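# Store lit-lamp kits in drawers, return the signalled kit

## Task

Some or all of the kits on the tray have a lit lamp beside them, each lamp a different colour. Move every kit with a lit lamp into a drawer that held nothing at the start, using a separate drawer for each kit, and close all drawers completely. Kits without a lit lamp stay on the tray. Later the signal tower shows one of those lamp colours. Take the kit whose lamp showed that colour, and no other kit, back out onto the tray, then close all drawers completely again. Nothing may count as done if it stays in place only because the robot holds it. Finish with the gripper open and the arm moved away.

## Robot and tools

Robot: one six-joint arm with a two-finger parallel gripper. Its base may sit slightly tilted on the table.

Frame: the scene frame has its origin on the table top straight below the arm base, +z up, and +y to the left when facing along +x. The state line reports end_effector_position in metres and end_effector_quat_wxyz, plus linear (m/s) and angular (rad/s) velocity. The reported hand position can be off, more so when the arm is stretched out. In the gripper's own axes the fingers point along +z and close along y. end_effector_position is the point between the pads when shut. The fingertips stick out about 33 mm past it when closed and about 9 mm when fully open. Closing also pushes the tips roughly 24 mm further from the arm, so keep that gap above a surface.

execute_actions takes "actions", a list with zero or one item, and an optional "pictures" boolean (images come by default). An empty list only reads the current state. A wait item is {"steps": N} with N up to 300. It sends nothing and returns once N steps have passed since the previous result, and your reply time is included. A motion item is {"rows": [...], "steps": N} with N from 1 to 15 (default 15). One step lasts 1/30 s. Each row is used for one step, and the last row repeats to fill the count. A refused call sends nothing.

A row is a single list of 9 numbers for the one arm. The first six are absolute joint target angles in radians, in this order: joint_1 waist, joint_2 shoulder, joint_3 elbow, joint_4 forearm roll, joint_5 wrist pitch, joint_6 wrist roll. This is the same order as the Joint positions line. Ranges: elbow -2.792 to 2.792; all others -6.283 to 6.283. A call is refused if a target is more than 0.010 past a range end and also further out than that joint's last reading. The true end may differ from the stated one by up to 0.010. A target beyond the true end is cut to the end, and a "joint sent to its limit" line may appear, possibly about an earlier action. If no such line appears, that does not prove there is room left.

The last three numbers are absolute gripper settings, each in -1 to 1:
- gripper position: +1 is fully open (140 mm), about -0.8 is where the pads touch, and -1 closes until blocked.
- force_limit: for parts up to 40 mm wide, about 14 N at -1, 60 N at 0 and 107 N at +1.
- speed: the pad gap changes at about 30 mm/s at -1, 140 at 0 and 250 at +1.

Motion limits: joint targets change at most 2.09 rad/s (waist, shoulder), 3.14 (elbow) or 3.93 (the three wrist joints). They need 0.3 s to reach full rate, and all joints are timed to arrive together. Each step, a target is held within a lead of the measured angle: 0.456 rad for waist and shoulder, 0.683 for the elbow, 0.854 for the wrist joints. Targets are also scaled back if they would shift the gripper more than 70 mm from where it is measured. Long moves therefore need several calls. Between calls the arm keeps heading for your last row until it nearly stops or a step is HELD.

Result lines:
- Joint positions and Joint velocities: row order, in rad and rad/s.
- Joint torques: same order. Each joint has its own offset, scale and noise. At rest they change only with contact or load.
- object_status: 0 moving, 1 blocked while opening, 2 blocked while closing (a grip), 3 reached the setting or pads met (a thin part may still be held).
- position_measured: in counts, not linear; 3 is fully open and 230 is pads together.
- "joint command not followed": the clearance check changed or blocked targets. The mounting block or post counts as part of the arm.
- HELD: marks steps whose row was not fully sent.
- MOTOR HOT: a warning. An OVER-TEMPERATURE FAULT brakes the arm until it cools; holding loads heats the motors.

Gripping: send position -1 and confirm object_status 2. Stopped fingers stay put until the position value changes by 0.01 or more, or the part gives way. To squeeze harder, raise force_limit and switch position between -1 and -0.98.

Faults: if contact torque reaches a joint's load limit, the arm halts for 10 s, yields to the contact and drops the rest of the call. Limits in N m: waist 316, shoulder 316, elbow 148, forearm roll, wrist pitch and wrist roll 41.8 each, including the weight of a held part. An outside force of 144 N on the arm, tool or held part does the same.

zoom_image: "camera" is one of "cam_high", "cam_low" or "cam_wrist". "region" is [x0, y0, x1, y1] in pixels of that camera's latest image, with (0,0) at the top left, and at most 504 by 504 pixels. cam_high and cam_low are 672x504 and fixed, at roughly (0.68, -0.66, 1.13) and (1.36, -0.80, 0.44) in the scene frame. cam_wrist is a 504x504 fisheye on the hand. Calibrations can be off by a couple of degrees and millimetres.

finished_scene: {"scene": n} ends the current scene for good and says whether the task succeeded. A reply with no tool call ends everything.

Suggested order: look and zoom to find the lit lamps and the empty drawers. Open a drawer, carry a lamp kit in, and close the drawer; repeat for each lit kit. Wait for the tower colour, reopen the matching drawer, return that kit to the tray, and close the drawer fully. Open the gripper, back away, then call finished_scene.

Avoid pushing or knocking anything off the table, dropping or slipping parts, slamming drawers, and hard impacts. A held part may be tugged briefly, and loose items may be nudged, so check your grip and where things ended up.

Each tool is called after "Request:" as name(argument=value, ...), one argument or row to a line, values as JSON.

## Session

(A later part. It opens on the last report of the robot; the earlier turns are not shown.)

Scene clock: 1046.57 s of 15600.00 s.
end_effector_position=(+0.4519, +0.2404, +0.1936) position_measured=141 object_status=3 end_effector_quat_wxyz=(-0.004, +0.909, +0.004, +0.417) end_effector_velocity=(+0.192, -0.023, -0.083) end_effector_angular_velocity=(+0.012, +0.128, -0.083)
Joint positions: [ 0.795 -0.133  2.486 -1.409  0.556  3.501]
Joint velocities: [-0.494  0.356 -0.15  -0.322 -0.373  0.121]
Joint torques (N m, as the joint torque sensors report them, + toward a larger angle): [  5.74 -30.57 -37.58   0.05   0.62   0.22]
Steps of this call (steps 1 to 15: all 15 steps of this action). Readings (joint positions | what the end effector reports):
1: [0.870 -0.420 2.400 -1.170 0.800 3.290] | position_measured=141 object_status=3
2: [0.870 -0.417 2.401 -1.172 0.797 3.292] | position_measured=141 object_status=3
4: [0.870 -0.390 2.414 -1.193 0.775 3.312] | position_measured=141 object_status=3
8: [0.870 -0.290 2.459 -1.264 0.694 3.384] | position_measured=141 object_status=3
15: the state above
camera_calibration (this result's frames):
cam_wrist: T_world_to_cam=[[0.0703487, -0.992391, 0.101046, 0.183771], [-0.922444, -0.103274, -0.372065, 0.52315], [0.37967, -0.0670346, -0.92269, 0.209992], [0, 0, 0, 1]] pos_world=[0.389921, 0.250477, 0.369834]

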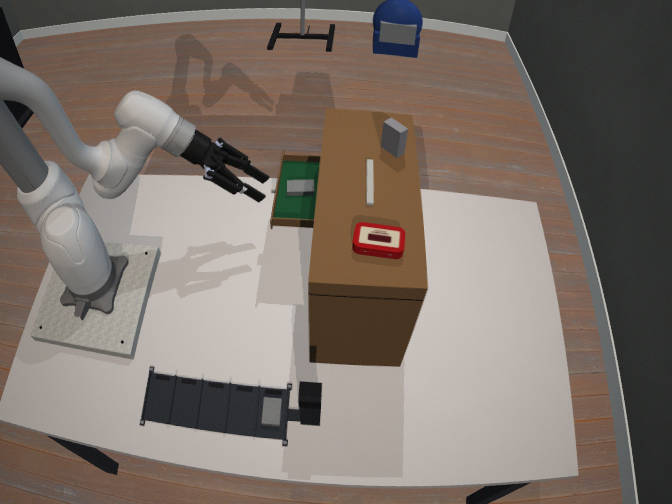

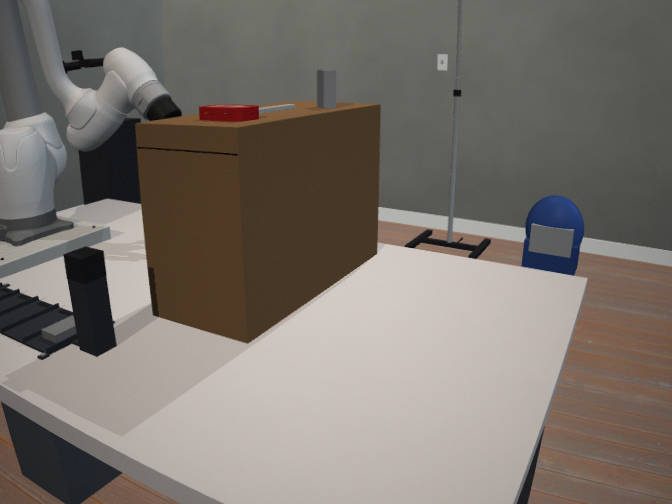

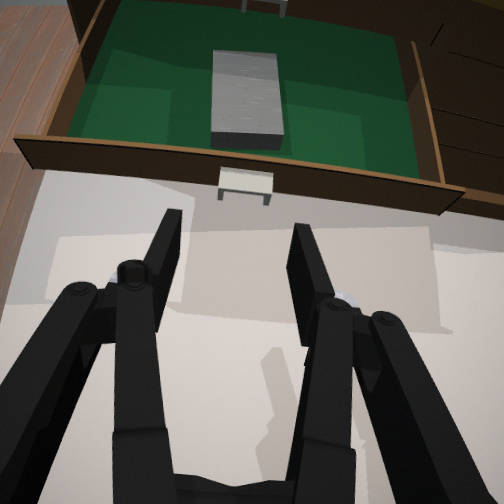

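Request:
execute_actions(
  actions=[
    {"rows":[[0.747,-0.102,2.46,-1.436,0.52,3.501,-0.1,0.3,0],[0.723,-0.087,2.447,-1.448,0.501,3.499,-0.1,0.3,0],[0.7,-0.072,2.434,-1.459,0.483,3.497,-0.1,0.3,0],[0.673,-0.053,2.416,-1.477,0.461,3.495,-0.1,0.3,0],[0.644,-0.034,2.397,-1.494,0.44,3.492,-0.1,0.3,0],[0.644,-0.034,2.397,-1.494,0.44,3.492,-0.1,0.3,0],[0.617,-0.015,2.378,-1.51,0.42,3.49,-0.1,0.3,0],[0.617,-0.015,2.378,-1.51,0.42,3.49,-0.1,0.3,0],[0.594,0.003,2.36,-1.523,0.404,3.488,-0.1,0.3,0],[0.594,0.003,2.36,-1.523,0.404,3.488,-0.1,0.3,0],[0.573,0.022,2.341,-1.535,0.388,3.486,-0.1,0.3,0],[0.573,0.022,2.341,-1.535,0.388,3.486,-0.1,0.3,0],[0.556,0.041,2.323,-1.547,0.373,3.484,-0.1,0.3,0]],"steps":15},
  ],
  pictures=false,
)

Request:
execute_actions(
  actions=[
    {"rows":[[0.553,0.045,2.319,-1.549,0.37,3.484,-0.1,0.3,0],[0.553,0.045,2.319,-1.549,0.37,3.484,-0.1,0.3,0],[0.553,0.045,2.319,-1.549,0.37,3.484,-0.1,0.3,0],[0.553,0.045,2.319,-1.549,0.37,3.484,-0.1,0.3,0],[0.551,0.047,2.317,-1.55,0.369,3.484,-0.1,0.3,0],[0.551,0.047,2.317,-1.55,0.369,3.484,-0.1,0.3,0],[0.551,0.047,2.317,-1.55,0.369,3.484,-0.1,0.3,0],[0.551,0.047,2.317,-1.55,0.369,3.484,-0.1,0.3,0],[0.549,0.049,2.315,-1.551,0.368,3.484,-0.1,0.3,0]],"steps":15},
  ],
)

Scene clock: 1056.07 s of 15600.00 s.
end_effector_position=(+0.5836, +0.2403, +0.1920) position_measured=141 object_status=3 end_effector_quat_wxyz=(-0.011, +0.912, -0.001, +0.410) end_effector_velocity=(+0.186, +0.008, -0.012) end_effector_angular_velocity=(+0.005, +0.019, +0.032)
Joint positions: [ 0.564  0.033  2.331 -1.542  0.38   3.485]
Joint velocities: [-0.237  0.256 -0.246 -0.158 -0.199 -0.025]
Joint torques (N m, as the joint torque sensors report them, + toward a larger angle): [  4.35 -40.39 -23.83   0.02   0.77   0.12]
Steps of this call (steps 1 to 30: the robot went on to your last target; steps 31 to 90: nothing new was sent; then 6.00 s passed at rest; steps 91 to 105: all 15 steps of this action). Readings (joint positions | what the end effector reports):
91: [0.772 -0.117 2.473 -1.424 0.538 3.503] | position_measured=141 object_status=3
92: [0.769 -0.115 2.472 -1.425 0.536 3.503] | position_measured=141 object_status=3
94: [0.742 -0.099 2.457 -1.439 0.515 3.501] | position_measured=141 object_status=3
98: [0.657 -0.042 2.405 -1.487 0.450 3.493] | position_measured=141 object_status=3
105: the state above

Scene clock: 1056.57 s of 15600.00 s.
end_effector_position=(+0.5954, +0.2406, +0.1913) position_measured=141 object_status=3 end_effector_quat_wxyz=(-0.011, +0.912, -0.001, +0.410) end_effector_velocity=(-0.000, +0.000, +0.000) end_effector_angular_velocity=(+0.001, +0.000, +0.001)
Joint positions: [ 0.549  0.049  2.315 -1.551  0.368  3.484]
Joint velocities: [ 0.    -0.    -0.     0.    -0.001  0.   ]
Joint torques (N m, as the joint torque sensors report them, + toward a larger angle): [ -1.64 -33.42 -28.33  -0.48   0.7    0.16]
Steps of this call (steps 1 to 15: all 15 steps of this action). Readings (joint positions | what the end effector reports):
1: [0.558 0.039 2.325 -1.546 0.375 3.484] | position_measured=141 object_status=3
2: [0.555 0.042 2.322 -1.547 0.372 3.484] | position_measured=141 object_status=3
4: [0.553 0.045 2.319 -1.549 0.370 3.484] | position_measured=141 object_status=3
8: [0.551 0.047 2.317 -1.550 0.369 3.484] | position_measured=141 object_status=3
15: the state above
camera_calibration (this result's frames):
cam_wrist: T_world_to_cam=[[0.0694678, -0.994129, 0.0829617, 0.178469], [-0.928172, -0.094889, -0.359851, 0.653793], [0.36561, -0.0520046, -0.929314, 0.159398], [0, 0, 0, 1]] pos_world=[0.536157, 0.247749, 0.368593]

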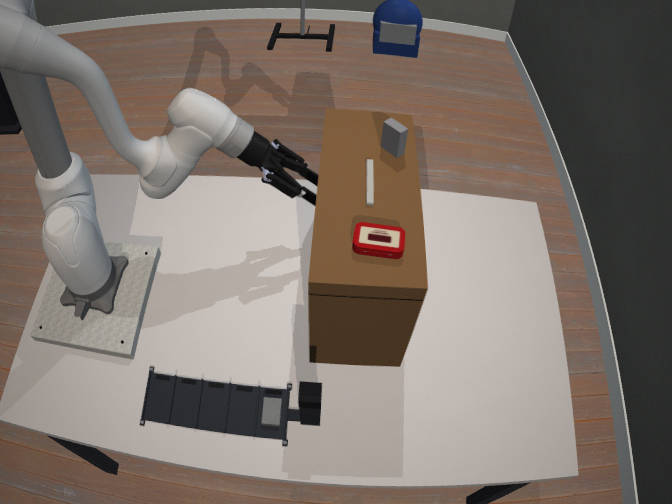

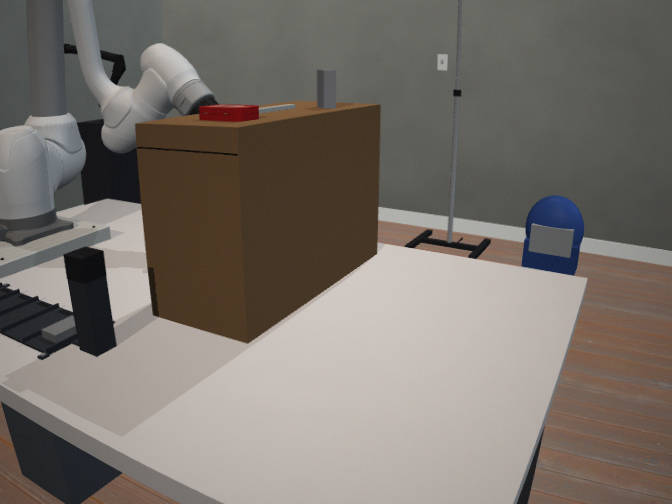

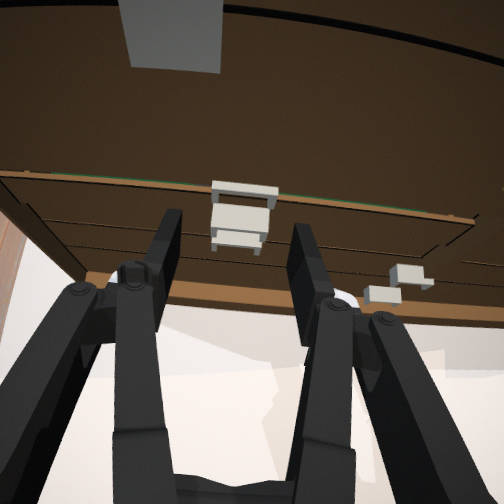

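Request:
execute_actions(
  actions=[
    {"rows":[[0.547,0.051,2.313,-1.552,0.367,3.484,-0.1,0.3,0],[0.547,0.051,2.313,-1.552,0.367,3.484,-0.1,0.3,0],[0.547,0.051,2.313,-1.552,0.367,3.484,-0.1,0.3,0],[0.547,0.051,2.313,-1.552,0.367,3.484,-0.1,0.3,0],[0.547,0.051,2.313,-1.552,0.367,3.484,-0.1,0.3,0],[0.545,0.053,2.311,-1.553,0.366,3.484,-0.1,0.3,0],[0.545,0.053,2.311,-1.553,0.366,3.484,-0.1,0.3,0],[0.545,0.053,2.311,-1.553,0.366,3.484,-0.1,0.3,0],[0.545,0.053,2.311,-1.553,0.366,3.484,-0.1,0.3,0],[0.545,0.053,2.311,-1.553,0.366,3.484,-0.1,0.3,0],[0.543,0.055,2.309,-1.554,0.365,3.484,-0.1,0.3,0]],"steps":15},
  ],
)

Scene clock: 1062.50 s of 15600.00 s.
end_effector_position=(+0.6001, +0.2399, +0.1911) position_measured=141 object_status=3 end_effector_quat_wxyz=(-0.011, +0.912, -0.002, +0.410) end_effector_velocity=(+0.000, +0.000, +0.000) end_effector_angular_velocity=(+0.000, -0.000, +0.001)
Joint positions: [ 0.543  0.055  2.309 -1.554  0.365  3.484]
Joint velocities: [-0.     0.    -0.001 -0.    -0.001 -0.001]
Joint torques (N m, as the joint torque sensors report them, + toward a larger angle): [ -1.88 -33.61 -28.57  -0.49   1.43   0.1 ]
Steps of this call (steps 1 to 15: the robot went on to your last target; steps 16 to 90: nothing new was sent; then 2.43 s passed at rest; steps 91 to 105: all 15 steps of this action). Readings (joint positions | what the end effector reports):
91: [0.549 0.049 2.315 -1.551 0.368 3.484] | position_measured=141 object_status=3
92: [0.548 0.050 2.314 -1.551 0.368 3.484] | position_measured=141 object_status=3
94: [0.547 0.051 2.313 -1.552 0.367 3.484] | position_measured=141 object_status=3
98: [0.545 0.053 2.311 -1.553 0.366 3.484] | position_measured=141 object_status=3
105: the state above
camera_calibration (this result's frames):
cam_wrist: T_world_to_cam=[[0.0677125, -0.994255, 0.0828953, 0.178559], [-0.928336, -0.0932265, -0.359863, 0.65771], [0.365524, -0.0525875, -0.929315, 0.157697], [0, 0, 0, 1]] pos_world=[0.540843, 0.247142, 0.368434]

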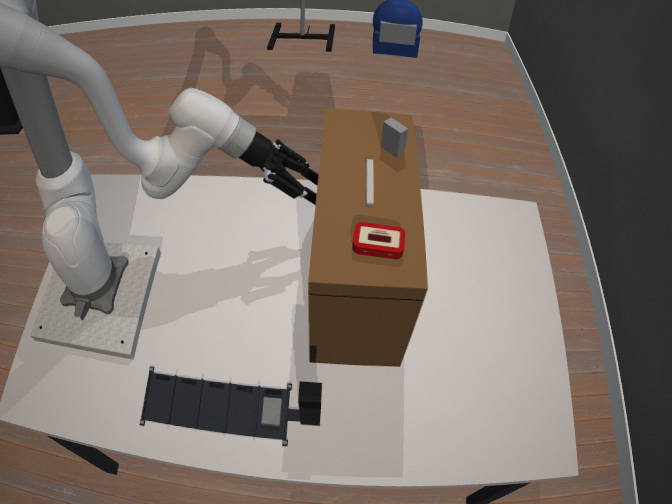

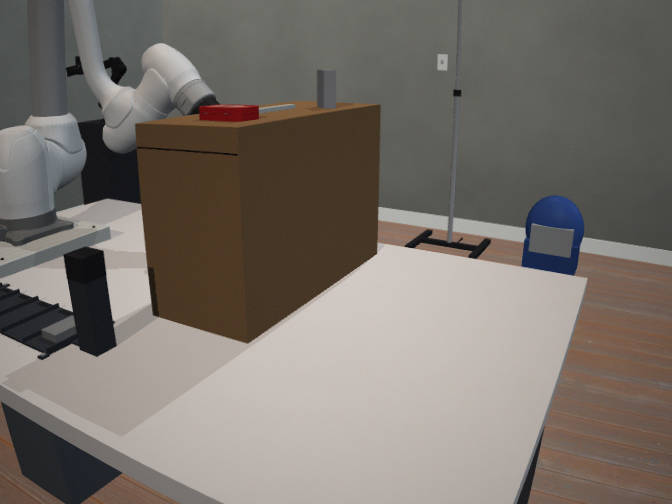

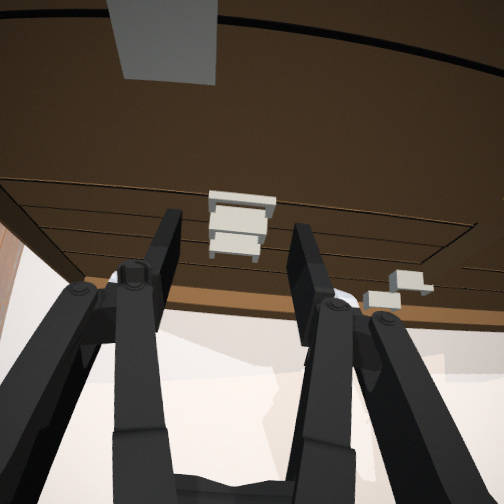

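Request:
execute_actions(
  actions=[
    {"rows":[[0.542,0.056,2.308,-1.554,0.364,3.484,-0.1,0.3,0],[0.542,0.056,2.308,-1.554,0.364,3.484,-0.1,0.3,0],[0.542,0.056,2.308,-1.554,0.364,3.484,-0.1,0.3,0],[0.542,0.056,2.308,-1.554,0.364,3.484,-0.1,0.3,0],[0.542,0.056,2.308,-1.554,0.364,3.484,-0.1,0.3,0],[0.58,0.015,2.345,-1.535,0.39,3.486,-0.1,0.3,0],[0.58,0.015,2.345,-1.535,0.39,3.486,-0.1,0.3,0],[0.58,0.015,2.345,-1.535,0.39,3.486,-0.1,0.3,0],[0.58,0.015,2.345,-1.535,0.39,3.486,-0.1,0.3,0],[0.58,-0.04,2.305,-1.312,0.408,3.241,-0.1,0.3,0]],"steps":15},
  ],
  pictures=false,
)

Request:
execute_actions(
  actions=[
    {"rows":[[0.58,-0.04,2.305,-1.312,0.408,3.241,-0.1,0.3,0],[0.58,-0.04,2.305,-1.312,0.408,3.241,-0.1,0.3,0],[0.58,-0.04,2.305,-1.312,0.408,3.241,-0.1,0.3,0],[0.58,-0.04,2.305,-1.312,0.408,3.241,-0.1,0.3,0],[0.56,-0.015,2.283,-1.319,0.395,3.236,-0.1,0.3,0],[0.56,-0.015,2.283,-1.319,0.395,3.236,-0.1,0.3,0],[0.56,-0.015,2.283,-1.319,0.395,3.236,-0.1,0.3,0],[0.551,-0.006,2.275,-1.322,0.389,3.234,-0.1,0.3,0],[0.551,-0.006,2.275,-1.322,0.389,3.234,-0.1,0.3,0],[0.551,-0.006,2.275,-1.322,0.389,3.234,-0.1,0.3,0],[0.549,-0.004,2.273,-1.323,0.388,3.234,-0.1,0.3,0]],"steps":15},
  ],
)

Scene clock: 1070.60 s of 15600.00 s.
end_effector_position=(+0.5728, +0.2388, +0.2237) position_measured=141 object_status=3 end_effector_quat_wxyz=(-0.010, +0.910, -0.004, +0.415) end_effector_velocity=(+0.025, +0.027, +0.179) end_effector_angular_velocity=(-0.101, +0.055, +0.107)
Joint positions: [ 0.58  -0.029  2.32  -1.386  0.404  3.329]
Joint velocities: [ 0.002 -0.203 -0.264  1.211  0.063 -1.438]
Joint torques (N m, as the joint torque sensors report them, + toward a larger angle): [ -3.86 -19.09 -32.23  -0.44   0.56  -0.07]
Steps of this call (steps 1 to 15: the robot went on to your last target; steps 16 to 130: nothing new was sent; then 3.27 s passed at rest; steps 131 to 145: all 15 steps of this action). Readings (joint positions | what the end effector reports):
131: [0.543 0.055 2.309 -1.554 0.365 3.484] | position_measured=141 object_status=3
132: [0.543 0.055 2.309 -1.554 0.365 3.484] | position_measured=141 object_status=3
134: [0.542 0.056 2.308 -1.554 0.364 3.484] | position_measured=141 object_status=3
138: [0.552 0.045 2.318 -1.549 0.371 3.484] | position_measured=141 object_status=3
145: the state above

Scene clock: 1071.10 s of 15600.00 s.
end_effector_position=(+0.5984, +0.2395, +0.2317) position_measured=141 object_status=3 end_effector_quat_wxyz=(-0.008, +0.911, -0.000, +0.412) end_effector_velocity=(+0.003, -0.001, +0.002) end_effector_angular_velocity=(-0.000, -0.004, -0.001)
Joint positions: [ 0.549 -0.004  2.274 -1.323  0.388  3.234]
Joint velocities: [-0.003  0.001 -0.005 -0.002 -0.    -0.001]
Joint torques (N m, as the joint torque sensors report them, + toward a larger angle): [-29.58 -37.59 -80.69  -7.35   6.84   1.62]
Steps of this call (steps 1 to 15: all 15 steps of this action). Readings (joint positions | what the end effector reports):
1: [0.580 -0.034 2.313 -1.350 0.406 3.286] | position_measured=141 object_status=3
2: [0.580 -0.038 2.308 -1.327 0.407 3.258] | position_measured=141 object_status=3
4: [0.580 -0.040 2.305 -1.313 0.408 3.242] | position_measured=141 object_status=3
8: [0.564 -0.019 2.286 -1.318 0.397 3.237] | position_measured=141 object_status=3
15: the state above
camera_calibration (this result's frames):
cam_wrist: T_world_to_cam=[[0.066946, -0.993683, 0.0900656, 0.173567], [-0.926864, -0.0953536, -0.363085, 0.671085], [0.36938, -0.0591714, -0.927393, 0.194811], [0, 0, 0, 1]] pos_world=[0.538425, 0.247988, 0.408695]

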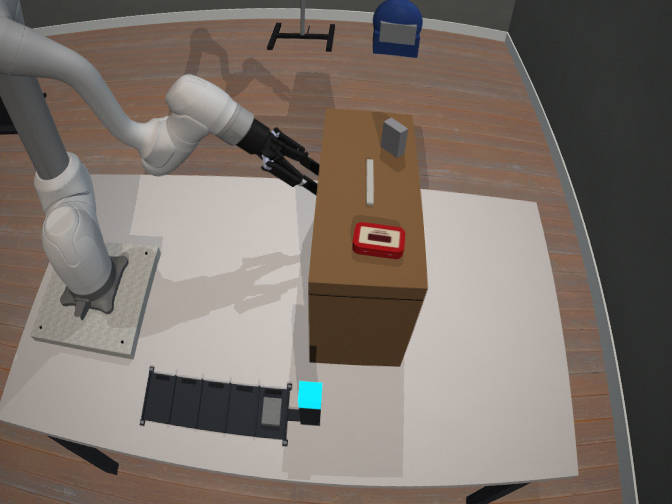

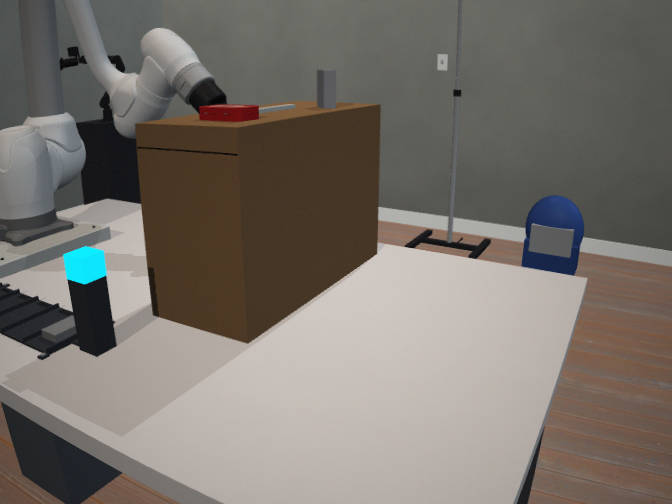

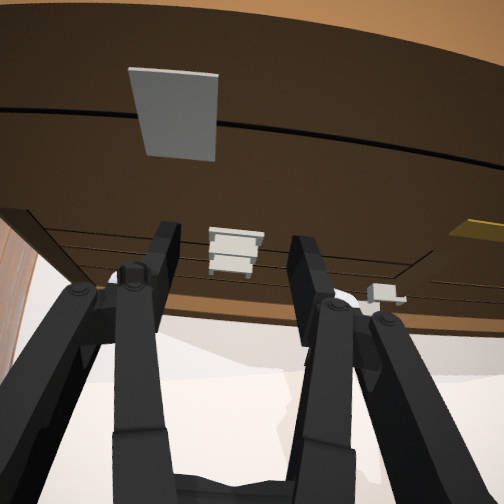

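Request:
execute_actions(
  actions=[
    {"rows":[[0.59,-0.06,2.326,-1.304,0.425,3.247,-0.1,0.3,0],[0.59,-0.06,2.326,-1.304,0.425,3.247,-0.1,0.3,0],[0.59,-0.06,2.326,-1.304,0.425,3.247,-0.1,0.3,0],[0.59,-0.06,2.326,-1.304,0.425,3.247,-0.1,0.3,0],[0.566,-0.2,2.45,-1.302,0.407,3.23,-0.1,0.3,0]],"steps":15},
  ],
  pictures=false,
)

Request:
execute_actions(
  actions=[
    {"rows":[[0.2,-0.35,2.6,0,0.05,1.74,-0.1,0.3,0]],"steps":15},
  ],
  pictures=false,
)

Request:
execute_actions(
  actions=[
    {"steps":15},
  ],
  pictures=false,
)

Request:
execute_actions(
  actions=[
    {"rows":[[0.186,-0.28,2.7,0,-0.12,1.76,-0.1,0.3,0],[0.186,-0.28,2.7,0,-0.12,1.76,-0.1,0.3,0],[0.186,-0.28,2.7,0,-0.12,1.76,-0.1,0.3,0],[0.186,-0.28,2.7,0,-0.12,1.76,-0.1,0.3,0],[0.186,-0.28,2.7,0,-0.12,1.76,-0.1,0.3,0],[0.186,-0.28,2.7,0,-0.12,1.76,-0.1,0.3,0],[0.187,-0.046,2.7145,0,-0.369,1.76,-0.1,0.3,0]],"steps":15},
  ],
  pictures=false,
)

Request:
execute_actions(
  actions=[
    {"rows":[[0.187,-0.046,2.7145,0,-0.369,1.76,-0.1,0.3,0],[0.187,-0.046,2.7145,0,-0.369,1.76,-0.1,0.3,0],[0.187,-0.046,2.7145,0,-0.369,1.76,-0.1,0.3,0],[0.187,-0.046,2.7145,0,-0.369,1.76,-0.1,0.3,0],[0.177,0.017,2.653,0,-0.37,1.755,-0.1,0.3,0],[0.177,0.017,2.653,0,-0.37,1.755,-0.1,0.3,0],[0.169,0.06,2.605,0,-0.365,1.75,-0.1,0.3,0],[0.169,0.06,2.605,0,-0.365,1.75,-0.1,0.3,0],[0.164,0.103,2.555,0,-0.358,1.74,-0.1,0.3,0],[0.164,0.103,2.555,0,-0.358,1.74,-0.1,0.3,0],[0.159,0.135,2.513,0,-0.349,1.74,-0.1,0.3,0],[0.159,0.135,2.513,0,-0.349,1.74,-0.1,0.3,0],[0.155,0.1555,2.4867,0,-0.342,1.74,-0.1,0.3,0]],"steps":15},
  ],
  pictures=false,
)

Request:
execute_actions(
  actions=[
    {"rows":[[0.155,0.1555,2.4867,0,-0.342,1.74,-0.1,0.3,-0.2],[0.155,0.1555,2.4867,0,-0.342,1.74,-0.1,0.3,-0.2],[0.155,0.1555,2.4867,0,-0.342,1.74,-0.1,0.3,-0.2],[0.155,0.1555,2.4867,0,-0.342,1.74,-1,0.3,-0.2]],"steps":15},
  ],
  pictures=false,
)

Request:
execute_actions(
  actions=[
    {"steps":12},
  ],
)

Scene clock: 1086.57 s of 15600.00 s.
end_effector_position=(+0.4993, +0.1872, +0.2291) position_measured=141 object_status=3 end_effector_quat_wxyz=(-0.010, +0.909, -0.006, +0.417) end_effector_velocity=(-0.000, +0.000, +0.000) end_effector_angular_velocity=(-0.001, +0.000, +0.001)
Joint positions: [ 0.566 -0.2    2.45  -1.302  0.407  3.23 ]
Joint velocities: [-0.    -0.    -0.     0.    -0.    -0.002]
Joint torques (N m, as the joint torque sensors report them, + toward a larger angle): [ -1.05 -11.58 -32.79   0.2    0.14   0.22]
Steps of this call (steps 1 to 15: the robot went on to your last target; steps 16 to 90: nothing new was sent; then 11.97 s passed at rest; steps 91 to 105: all 15 steps of this action). Readings (joint positions | what the end effector reports):
91: [0.549 -0.004 2.273 -1.323 0.388 3.234] | position_measured=141 object_status=3
92: [0.551 -0.007 2.275 -1.323 0.390 3.235] | position_measured=141 object_status=3
94: [0.570 -0.034 2.298 -1.314 0.408 3.241] | position_measured=141 object_status=3
98: [0.584 -0.112 2.372 -1.305 0.419 3.240] | position_measured=141 object_status=3
105: the state above

Scene clock: 1087.07 s of 15600.00 s.
end_effector_position=(+0.4542, +0.1231, +0.1946) position_measured=141 object_status=3 end_effector_quat_wxyz=(-0.096, +0.917, -0.044, +0.385) end_effector_velocity=(+0.015, -0.098, +0.045) end_effector_angular_velocity=(-0.260, -0.394, +0.287)
Joint positions: [ 0.239 -0.334  2.584 -0.215  0.088  2.077]
Joint velocities: [-0.4   -0.164  0.166  2.176 -0.392 -2.882]
Joint torques (N m, as the joint torque sensors report them, + toward a larger angle): [ -1.7    0.66 -33.03   2.79  -1.95  -0.21]
Steps of this call (steps 1 to 15: all 15 steps of this action). Readings (joint positions | what the end effector reports):
1: [0.566 -0.200 2.450 -1.302 0.407 3.230] | position_measured=141 object_status=3
2: [0.564 -0.201 2.451 -1.296 0.404 3.224] | position_measured=141 object_status=3
4: [0.541 -0.210 2.460 -1.244 0.383 3.172] | position_measured=141 object_status=3
8: [0.425 -0.258 2.508 -0.966 0.269 2.894] | position_measured=141 object_status=3
15: the state above

Scene clock: 1087.57 s of 15600.00 s.
end_effector_position=(+0.4564, +0.1112, +0.1998) position_measured=141 object_status=3 end_effector_quat_wxyz=(-0.076, +0.911, -0.002, +0.406) end_effector_velocity=(-0.000, +0.001, +0.000) end_effector_angular_velocity=(-0.000, -0.001, +0.002)
Joint positions: [ 0.2  -0.35  2.6  -0.    0.05  1.74]
Joint velocities: [ 0.002 -0.     0.     0.    -0.    -0.001]
Joint torques (N m, as the joint torque sensors report them, + toward a larger angle): [ -1.24   0.34 -34.09   3.58  -1.88   0.11]
Steps of this call (steps 1 to 15: the robot went on to your last target). Readings (joint positions | what the end effector reports):
1: [0.227 -0.339 2.589 -0.148 0.076 1.986] | position_measured=141 object_status=3
2: [0.217 -0.343 2.593 -0.093 0.066 1.910] | position_measured=141 object_status=3
4: [0.204 -0.348 2.598 -0.022 0.054 1.799] | position_measured=141 object_status=3
8: [0.200 -0.350 2.600 -0.000 0.050 1.740] | position_measured=141 object_status=3
15: the state above

Scene clock: 1088.07 s of 15600.00 s.
end_effector_position=(+0.4601, +0.1066, +0.0975) position_measured=141 object_status=3 end_effector_quat_wxyz=(-0.077, +0.910, -0.018, +0.408) end_effector_velocity=(+0.053, +0.012, -0.159) end_effector_angular_velocity=(-0.013, +0.089, +0.004)
Joint positions: [ 0.186 -0.074  2.714  0.    -0.345  1.76 ]
Joint velocities: [ 0.004  0.604  0.01  -0.    -0.523  0.001]
Joint torques (N m, as the joint torque sensors report them, + toward a larger angle): [  4.57 -39.88 -22.34   2.4   -2.45   0.09]
Steps of this call (steps 1 to 15: all 15 steps of this action). Readings (joint positions | what the end effector reports):
1: [0.200 -0.350 2.600 -0.000 0.050 1.740] | position_measured=141 object_status=3
2: [0.200 -0.348 2.603 0.000 0.044 1.740] | position_measured=141 object_status=3
4: [0.195 -0.326 2.634 0.000 -0.008 1.747] | position_measured=141 object_status=3
8: [0.186 -0.275 2.701 0.000 -0.127 1.760] | position_measured=141 object_status=3
15: the state above

Scene clock: 1088.57 s of 15600.00 s.
end_effector_position=(+0.5890, +0.1100, +0.0920) position_measured=141 object_status=3 end_effector_quat_wxyz=(-0.068, +0.910, -0.022, +0.408) end_effector_velocity=(+0.326, -0.004, -0.006) end_effector_angular_velocity=(-0.008, +0.011, -0.070)
Joint positions: [ 0.158  0.138  2.509 -0.    -0.347  1.74 ]
Joint velocities: [-0.077  0.432 -0.547 -0.     0.126 -0.01 ]
Joint torques (N m, as the joint torque sensors report them, + toward a larger angle): [  3.46 -49.42 -12.87   1.21  -1.28   0.01]
Steps of this call (steps 1 to 15: all 15 steps of this action). Readings (joint positions | what the end effector reports):
1: [0.186 -0.057 2.714 0.000 -0.359 1.760] | position_measured=141 object_status=3
2: [0.187 -0.048 2.714 0.000 -0.367 1.760] | position_measured=141 object_status=3
4: [0.187 -0.046 2.714 0.000 -0.369 1.760] | position_measured=141 object_status=3
8: [0.183 -0.016 2.685 -0.000 -0.369 1.758] | position_measured=141 object_status=3
15: the state above

Scene clock: 1089.07 s of 15600.00 s.
end_effector_position=(+0.6021, +0.1097, +0.0914) position_measured=196 object_status=0 end_effector_quat_wxyz=(-0.067, +0.911, -0.023, +0.407) end_effector_velocity=(-0.000, +0.000, -0.000) end_effector_angular_velocity=(-0.000, +0.001, +0.000)
Joint positions: [ 0.155  0.155  2.487 -0.    -0.342  1.74 ]
Joint velocities: [ 0.     0.    -0.     0.     0.002 -0.   ]
Joint torques (N m, as the joint torque sensors report them, + toward a larger angle): [ -4.59 -36.04 -28.94   2.8   -3.55  -0.05]
Steps of this call (steps 1 to 15: all 15 steps of this action). Readings (joint positions | what the end effector reports):
1: [0.156 0.149 2.494 -0.000 -0.344 1.740] | position_measured=141 object_status=3
2: [0.155 0.154 2.488 -0.000 -0.342 1.740] | position_measured=141 object_status=3
4: [0.155 0.155 2.487 -0.000 -0.342 1.740] | position_measured=141 object_status=0
8: [0.155 0.155 2.487 -0.000 -0.342 1.740] | position_measured=162 object_status=0
15: the state above

Scene clock: 1089.47 s of 15600.00 s.
end_effector_position=(+0.6021, +0.1097, +0.0914) position_measured=196 object_status=2 end_effector_quat_wxyz=(-0.067, +0.911, -0.023, +0.407) end_effector_velocity=(-0.000, -0.000, +0.000) end_effector_angular_velocity=(-0.000, +0.001, -0.000)
Joint positions: [ 0.155  0.155  2.487 -0.    -0.342  1.74 ]
Joint velocities: [-0.001 -0.001 -0.    -0.     0.002 -0.   ]
Joint torques (N m, as the joint torque sensors report them, + toward a larger angle): [ -5.25 -36.11 -29.48   2.9   -3.59   0.02]
Steps of this call (steps 1 to 12: the robot went on to your last target). Readings (joint positions | what the end effector reports):
1: [0.155 0.155 2.487 -0.000 -0.342 1.740] | position_measured=196 object_status=0
2: [0.155 0.155 2.487 -0.000 -0.342 1.740] | position_measured=196 object_status=0
4: [0.155 0.155 2.487 -0.000 -0.342 1.740] | position_measured=196 object_status=2
8: [0.155 0.155 2.487 -0.000 -0.342 1.740] | position_measured=196 object_status=2
12: the state above
camera_calibration (this result's frames):
cam_wrist: T_world_to_cam=[[0.0747018, -0.99654, -0.0364328, 0.0642404], [-0.929101, -0.0562834, -0.365519, 0.608479], [0.362204, 0.0611546, -0.930091, 0.0470054], [0, 0, 0, 1]] pos_world=[0.543513, 0.0953908, 0.26847]

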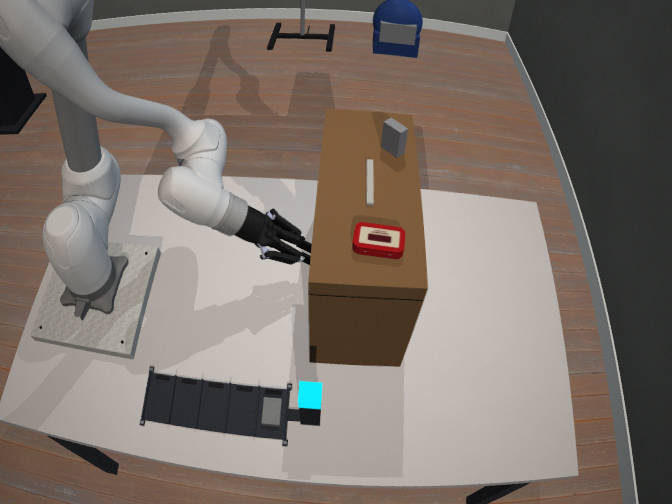

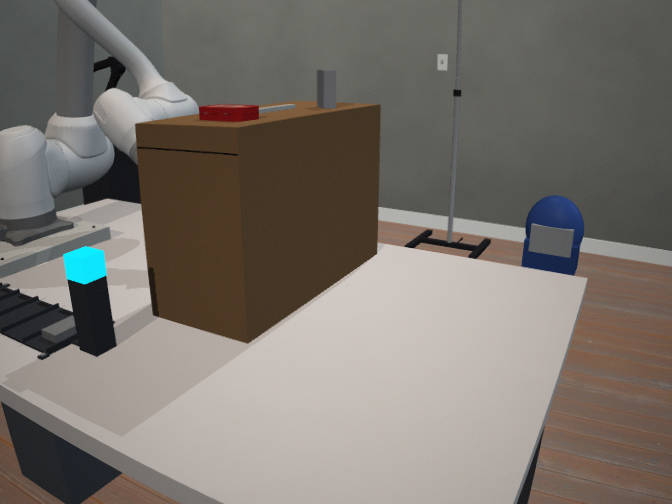

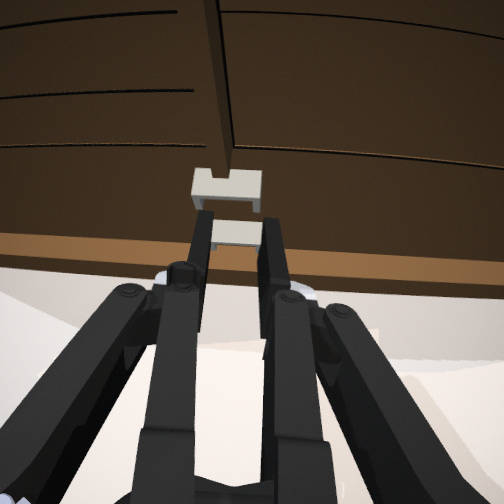

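Request:
execute_actions(
  actions=[
    {"rows":[[0.156,0.152,2.492,0,-0.344,1.74,-1,0.3,-0.2],[0.157,0.146,2.499,0,-0.346,1.74,-1,0.3,-0.2],[0.158,0.140,2.506,0,-0.348,1.74,-1,0.3,-0.2],[0.159,0.135,2.513,0,-0.349,1.74,-1,0.3,-0.2],[0.160,0.127,2.524,0,-0.351,1.74,-1,0.3,-0.2],[0.162,0.119,2.534,0,-0.354,1.74,-1,0.3,-0.2],[0.163,0.111,2.545,0,-0.356,1.74,-1,0.3,-0.2],[0.164,0.103,2.555,0,-0.358,1.74,-1,0.3,-0.2],[0.165,0.092,2.568,0,-0.36,1.742,-1,0.3,-0.2],[0.167,0.081,2.58,0,-0.362,1.745,-1,0.3,-0.2],[0.168,0.07,2.593,0,-0.364,1.748,-1,0.3,-0.2],[0.169,0.06,2.605,0,-0.365,1.75,-1,0.3,-0.2]],"steps":15},
  ],
  pictures=false,
)

Request:
execute_actions(
  actions=[
    {"rows":[[0.171,0.049,2.617,0,-0.366,1.751,-1,0.3,-0.2],[0.173,0.038,2.629,0,-0.368,1.752,-1,0.3,-0.2],[0.175,0.027,2.641,0,-0.369,1.754,-1,0.3,-0.2],[0.177,0.017,2.653,0,-0.37,1.755,-1,0.3,-0.2],[0.179,0.004,2.665,0,-0.37,1.756,-1,0.3,-0.2],[0.181,-0.008,2.678,0,-0.37,1.757,-1,0.3,-0.2],[0.183,-0.021,2.69,0,-0.369,1.758,-1,0.3,-0.2],[0.185,-0.034,2.702,0,-0.369,1.759,-1,0.3,-0.2],[0.187,-0.046,2.7145,0,-0.369,1.76,-1,0.3,-0.2]],"steps":15},
  ],
  pictures=false,
)

Request:
execute_actions(
  actions=[
    {"rows":[[0.187,-0.046,2.7145,0,-0.369,1.76,-0.1,0.3,0.3]],"steps":15},
  ],
  pictures=false,
)

Request:
execute_actions(
  actions=[
    {"rows":[[0.186,-0.28,2.70,0,-0.12,1.76,-0.1,0.3,0.3]],"steps":15},
  ],
  pictures=false,
)

Request:
execute_actions(
  actions=[
    {"rows":[[0.186,-0.45,2.6,0,0.15,1.76,-0.25,0.3,0.3]],"steps":15},
  ],
  pictures=false,
)

Request:
execute_actions(
  actions=[
    {"rows":[[0.12,-0.3,2.1,0,1.3,3.5,-0.25,0.3,0.3]],"steps":15},
  ],
  pictures=false,
)

Request:
execute_actions(
  actions=[
    {"rows":[[0.065,0.011,1.887,0,1.244,4.78,-0.25,0.3,0.3]],"steps":15},
  ],
  pictures=false,
)

Request:
execute_actions(
  actions=[
    {"steps":30},
  ],
)

Scene clock: 1119.93 s of 15600.00 s.
end_effector_position=(+0.5319, +0.1085, +0.0913) position_measured=197 object_status=2 end_effector_quat_wxyz=(-0.072, +0.910, -0.021, +0.407) end_effector_velocity=(-0.042, -0.002, -0.000) end_effector_angular_velocity=(+0.010, +0.001, -0.001)
Joint positions: [ 0.169  0.061  2.604  0.    -0.365  1.75 ]
Joint velocities: [ 0.008 -0.061  0.069  0.001 -0.008  0.013]
Joint torques (N m, as the joint torque sensors report them, + toward a larger angle): [ -7.25 -10.57 -35.     3.32  -3.17  -0.08]
Steps of this call (steps 1 to 15: the robot went on to your last target; steps 16 to 90: nothing new was sent; then 26.97 s passed at rest; steps 91 to 105: all 15 steps of this action). Readings (joint positions | what the end effector reports):
91: [0.155 0.155 2.487 -0.000 -0.342 1.740] | position_measured=196 object_status=2
92: [0.155 0.154 2.488 0.000 -0.343 1.740] | position_measured=196 object_status=2
94: [0.156 0.146 2.499 0.000 -0.346 1.740] | position_measured=197 object_status=2
98: [0.161 0.120 2.533 0.000 -0.353 1.740] | position_measured=197 object_status=2
105: the state above

Scene clock: 1120.43 s of 15600.00 s.
end_effector_position=(+0.4629, +0.1075, +0.0906) position_measured=197 object_status=2 end_effector_quat_wxyz=(-0.077, +0.910, -0.017, +0.406) end_effector_velocity=(-0.002, +0.000, -0.001) end_effector_angular_velocity=(-0.001, +0.004, +0.002)
Joint positions: [ 0.187 -0.046  2.714  0.    -0.369  1.76 ]
Joint velocities: [ 0.002 -0.001  0.002 -0.001  0.002  0.001]
Joint torques (N m, as the joint torque sensors report them, + toward a larger angle): [  5.84  -7.15 -10.3    0.13   3.66   0.12]
Steps of this call (steps 1 to 15: all 15 steps of this action). Readings (joint positions | what the end effector reports):
1: [0.169 0.060 2.605 0.000 -0.365 1.750] | position_measured=197 object_status=2
2: [0.170 0.057 2.608 0.000 -0.365 1.750] | position_measured=197 object_status=2
4: [0.173 0.041 2.626 0.000 -0.367 1.752] | position_measured=197 object_status=2
8: [0.180 -0.003 2.672 0.000 -0.370 1.757] | position_measured=197 object_status=2
15: the state above

Scene clock: 1120.93 s of 15600.00 s.
end_effector_position=(+0.4626, +0.1075, +0.0904) position_measured=141 object_status=3 end_effector_quat_wxyz=(-0.077, +0.910, -0.017, +0.406) end_effector_velocity=(+0.000, -0.001, -0.000) end_effector_angular_velocity=(-0.000, +0.001, -0.001)
Joint positions: [ 0.187 -0.046  2.715 -0.    -0.369  1.76 ]
Joint velocities: [-0.001  0.    -0.001  0.     0.001 -0.   ]
Joint torques (N m, as the joint torque sensors report them, + toward a larger angle): [ -2.12 -17.16 -21.83   2.15  -2.05   0.14]
Steps of this call (steps 1 to 15: all 15 steps of this action). Readings (joint positions | what the end effector reports):
1: [0.187 -0.046 2.714 0.000 -0.369 1.760] | position_measured=197 object_status=0
2: [0.187 -0.046 2.714 -0.000 -0.369 1.760] | position_measured=197 object_status=0
4: [0.187 -0.046 2.715 -0.000 -0.368 1.760] | position_measured=176 object_status=0
8: [0.187 -0.046 2.715 -0.000 -0.369 1.760] | position_measured=141 object_status=0
15: the state above

Scene clock: 1121.43 s of 15600.00 s.
end_effector_position=(+0.4342, +0.1018, +0.1443) position_measured=141 object_status=3 end_effector_quat_wxyz=(-0.077, +0.911, -0.018, +0.406) end_effector_velocity=(+0.000, +0.000, +0.001) end_effector_angular_velocity=(+0.000, -0.003, +0.001)
Joint positions: [ 0.186 -0.28   2.7   -0.    -0.12   1.76 ]
Joint velocities: [ 0.001 -0.002 -0.     0.    -0.    -0.001]
Joint torques (N m, as the joint torque sensors report them, + toward a larger angle): [ -1.13  -0.77 -29.71   3.07  -1.85   0.23]
Steps of this call (steps 1 to 15: all 15 steps of this action). Readings (joint positions | what the end effector reports):
1: [0.187 -0.046 2.715 -0.000 -0.369 1.760] | position_measured=141 object_status=3
2: [0.187 -0.049 2.714 -0.000 -0.367 1.760] | position_measured=141 object_status=3
4: [0.187 -0.077 2.713 -0.000 -0.336 1.760] | position_measured=141 object_status=3
8: [0.187 -0.211 2.704 -0.000 -0.194 1.760] | position_measured=141 object_status=3
15: the state above

Scene clock: 1121.93 s of 15600.00 s.
end_effector_position=(+0.4338, +0.1006, +0.2203) position_measured=160 object_status=3 end_effector_quat_wxyz=(-0.077, +0.911, -0.018, +0.406) end_effector_velocity=(-0.000, -0.000, +0.001) end_effector_angular_velocity=(+0.001, -0.001, -0.000)
Joint positions: [ 0.186 -0.45   2.6    0.     0.15   1.76 ]
Joint velocities: [ 0.    -0.002  0.     0.     0.     0.   ]
Joint torques (N m, as the joint torque sensors report them, + toward a larger angle): [ -2.25   7.28 -37.5    3.74  -1.89   0.03]
Steps of this call (steps 1 to 15: all 15 steps of this action). Readings (joint positions | what the end effector reports):
1: [0.186 -0.280 2.700 -0.000 -0.120 1.760] | position_measured=141 object_status=0
2: [0.186 -0.283 2.698 -0.000 -0.115 1.760] | position_measured=144 object_status=0
4: [0.186 -0.311 2.682 -0.000 -0.071 1.760] | position_measured=160 object_status=0
8: [0.186 -0.423 2.615 0.000 0.107 1.760] | position_measured=160 object_status=0
15: the state above

Scene clock: 1122.43 s of 15600.00 s.
end_effector_position=(+0.4081, +0.0722, +0.2964) position_measured=160 object_status=3 end_effector_quat_wxyz=(-0.082, +0.826, -0.550, +0.089) end_effector_velocity=(-0.219, -0.054, +0.141) end_effector_angular_velocity=(+0.726, +1.299, -3.517)
Joint positions: [ 0.13  -0.324  2.179  0.     1.054  2.845]
Joint velocities: [-0.072  0.161 -0.536 -0.     1.544  3.565]
Joint torques (N m, as the joint torque sensors report them, + toward a larger angle): [ -0.23 -11.05 -34.74   3.78  -0.53   0.19]
Steps of this call (steps 1 to 15: all 15 steps of this action). Readings (joint positions | what the end effector reports):
1: [0.186 -0.450 2.600 0.000 0.150 1.760] | position_measured=160 object_status=3
2: [0.186 -0.449 2.597 0.000 0.156 1.766] | position_measured=160 object_status=3
4: [0.182 -0.440 2.567 0.000 0.208 1.818] | position_measured=160 object_status=3
8: [0.161 -0.392 2.408 0.000 0.486 2.096] | position_measured=160 object_status=3
15: the state above

Scene clock: 1122.93 s of 15600.00 s.
end_effector_position=(+0.5167, +0.0523, +0.3035) position_measured=160 object_status=3 end_effector_quat_wxyz=(+0.015, -0.178, +0.984, +0.005) end_effector_velocity=(+0.145, -0.027, -0.051) end_effector_angular_velocity=(+0.078, +0.244, -3.123)
Joint positions: [ 0.072 -0.028  1.915  0.     1.235  4.397]
Joint velocities: [-0.064  0.362 -0.256 -0.001  0.088  3.063]
Joint torques (N m, as the joint torque sensors report them, + toward a larger angle): [  1.48 -43.84 -37.63   4.27  -0.01   0.37]
Steps of this call (steps 1 to 15: all 15 steps of this action). Readings (joint positions | what the end effector reports):
1: [0.128 -0.319 2.162 0.000 1.104 2.965] | position_measured=160 object_status=3
2: [0.126 -0.313 2.146 0.000 1.146 3.078] | position_measured=160 object_status=3
4: [0.119 -0.286 2.101 0.000 1.190 3.260] | position_measured=160 object_status=3
8: [0.097 -0.170 2.015 0.000 1.203 3.596] | position_measured=160 object_status=3
15: the state above

Scene clock: 1123.93 s of 15600.00 s.
end_effector_position=(+0.5325, +0.0494, +0.2976) position_measured=160 object_status=3 end_effector_quat_wxyz=(+0.004, +0.016, +1.000, +0.008) end_effector_velocity=(+0.001, -0.000, -0.000) end_effector_angular_velocity=(+0.000, -0.003, -0.001)
Joint positions: [ 0.065  0.011  1.887 -0.     1.244  4.78 ]
Joint velocities: [-0.     0.     0.    -0.    -0.003  0.   ]
Joint torques (N m, as the joint torque sensors report them, + toward a larger angle): [ -0.96 -40.66 -39.05   4.5    0.07   0.07]
Steps of this call (steps 1 to 30: the robot went on to your last target). Readings (joint positions | what the end effector reports):
1: [0.070 -0.017 1.907 0.000 1.237 4.494] | position_measured=160 object_status=3
2: [0.068 -0.008 1.900 0.000 1.240 4.578] | position_measured=160 object_status=3
4: [0.066 0.005 1.891 0.000 1.243 4.701] | position_measured=160 object_status=3
8: [0.065 0.011 1.887 -0.000 1.244 4.779] | position_measured=160 object_status=3
30: the state above
The arm was judged still, so your last target was given up. Only a new action makes it travel on or press farther. Fingers that are still opening or closing keep moving.
camera_calibration (this result's frames):
cam_wrist: T_world_to_cam=[[-0.0865871, 0.995548, 0.0372293, -0.0175569], [0.883692, 0.0594966, 0.464273, -0.602144], [0.459991, 0.0730992, -0.884909, 0.201606], [0, 0, 0, 1]] pos_world=[0.437853, 0.038567, 0.458616]

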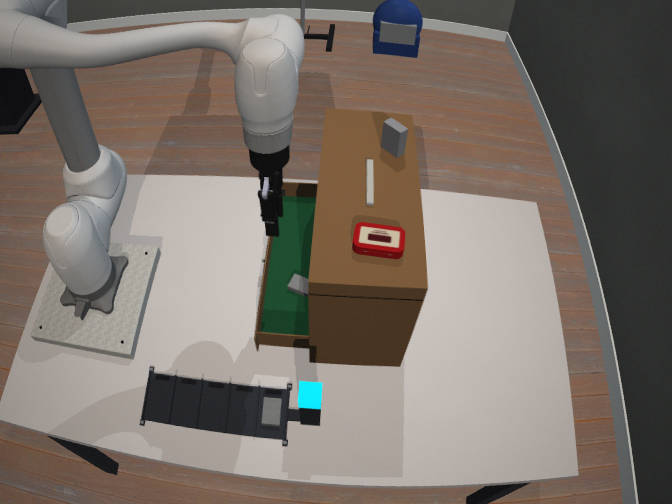

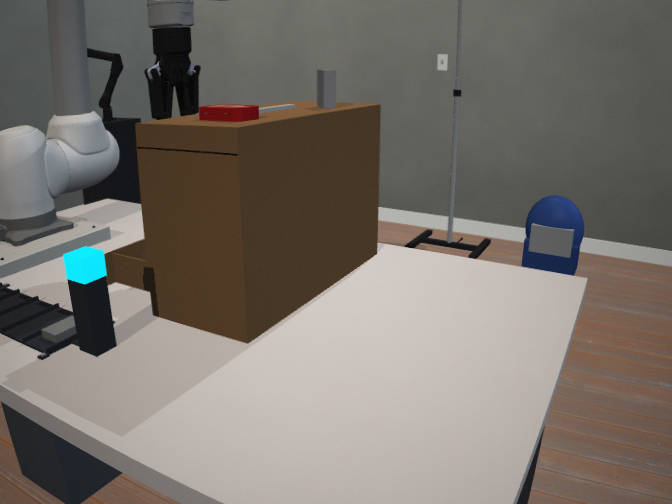

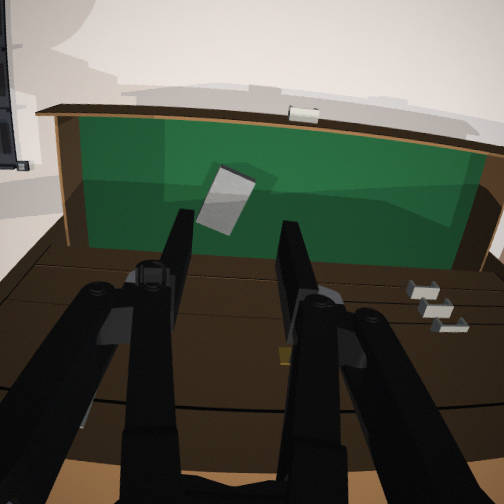

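Request:
execute_actions(
  actions=[
    {"rows":[[0.055,0.0,1.96,0,1.05,4.79,0.1,0.3,0.3],[0.045,-0.024,2.112,0,0.812,4.79,0.1,0.3,0.3]],"steps":15},
  ],
  pictures=false,
)

Request:
execute_actions(
  actions=[
    {"rows":[[0.045,0.06,2.163,0,0.677,4.79,0.1,0.3,0.3]],"steps":15},
  ],
)

Scene clock: 1145.37 s of 15600.00 s.
end_effector_position=(+0.5488, +0.0402, +0.2105) position_measured=117 object_status=3 end_effector_quat_wxyz=(+0.124, +0.032, +0.992, +0.013) end_effector_velocity=(+0.001, +0.000, +0.000) end_effector_angular_velocity=(+0.000, -0.003, -0.000)
Joint positions: [ 0.045 -0.024  2.112 -0.     0.812  4.79 ]
Joint velocities: [ 0.    -0.     0.     0.    -0.003  0.   ]
Joint torques (N m, as the joint torque sensors report them, + toward a larger angle): [ -0.89 -34.83 -36.8    3.99  -0.61   0.11]
Steps of this call (steps 1 to 90: nothing new was sent; then 17.93 s passed at rest; steps 91 to 105: all 15 steps of this action). Readings (joint positions | what the end effector reports):
91: [0.065 0.011 1.887 -0.000 1.244 4.780] | position_measured=160 object_status=0
92: [0.065 0.011 1.889 -0.000 1.239 4.780] | position_measured=157 object_status=0
94: [0.062 0.007 1.910 -0.000 1.186 4.783] | position_measured=139 object_status=0
98: [0.051 -0.012 2.038 -0.000 0.943 4.788] | position_measured=117 object_status=0
105: the state above

Scene clock: 1145.87 s of 15600.00 s.
end_effector_position=(+0.5595, +0.0413, +0.1467) position_measured=117 object_status=3 end_effector_quat_wxyz=(+0.124, +0.032, +0.992, +0.013) end_effector_velocity=(+0.000, +0.001, -0.001) end_effector_angular_velocity=(+0.000, +0.001, +0.002)
Joint positions: [ 0.045  0.06   2.163 -0.     0.677  4.79 ]
Joint velocities: [ 0.002  0.001 -0.     0.     0.     0.   ]
Joint torques (N m, as the joint torque sensors report them, + toward a larger angle): [ -1.05 -40.5  -33.84   3.76  -0.47   0.09]
Steps of this call (steps 1 to 15: all 15 steps of this action). Readings (joint positions | what the end effector reports):
1: [0.045 -0.024 2.112 -0.000 0.812 4.790] | position_measured=117 object_status=3
2: [0.045 -0.021 2.113 -0.000 0.807 4.790] | position_measured=117 object_status=3
4: [0.045 0.006 2.130 -0.000 0.762 4.790] | position_measured=117 object_status=3
8: [0.045 0.060 2.163 -0.000 0.678 4.790] | position_measured=117 object_status=3
15: the state above
camera_calibration (this result's frames):
cam_wrist: T_world_to_cam=[[-0.0608274, 0.997787, 0.0268703, -0.0145179], [0.748364, 0.0277754, 0.662706, -0.507616], [0.660493, 0.0604195, -0.748397, -0.0754766], [0, 0, 0, 1]] pos_world=[0.42885, 0.0331452, 0.280304]

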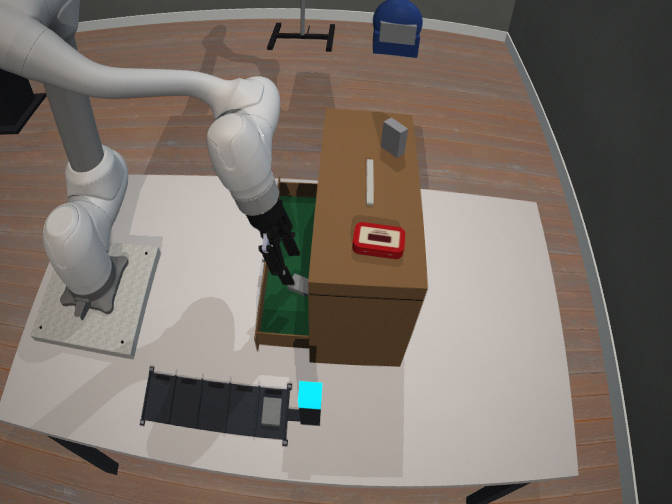

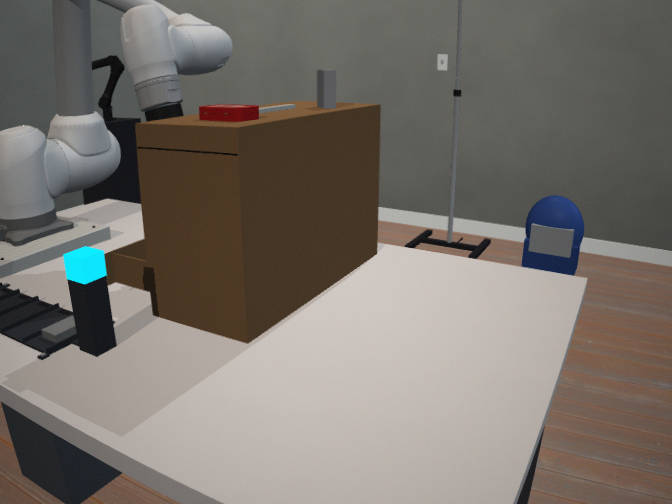

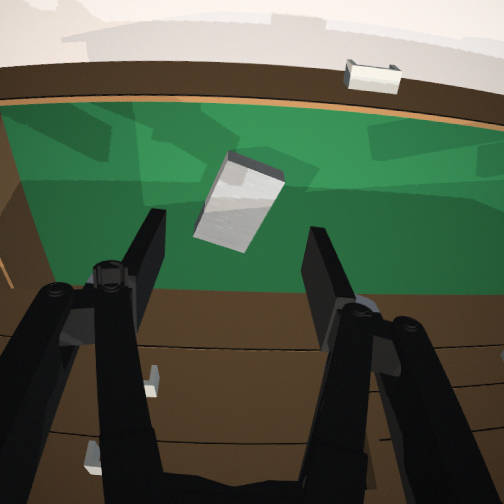

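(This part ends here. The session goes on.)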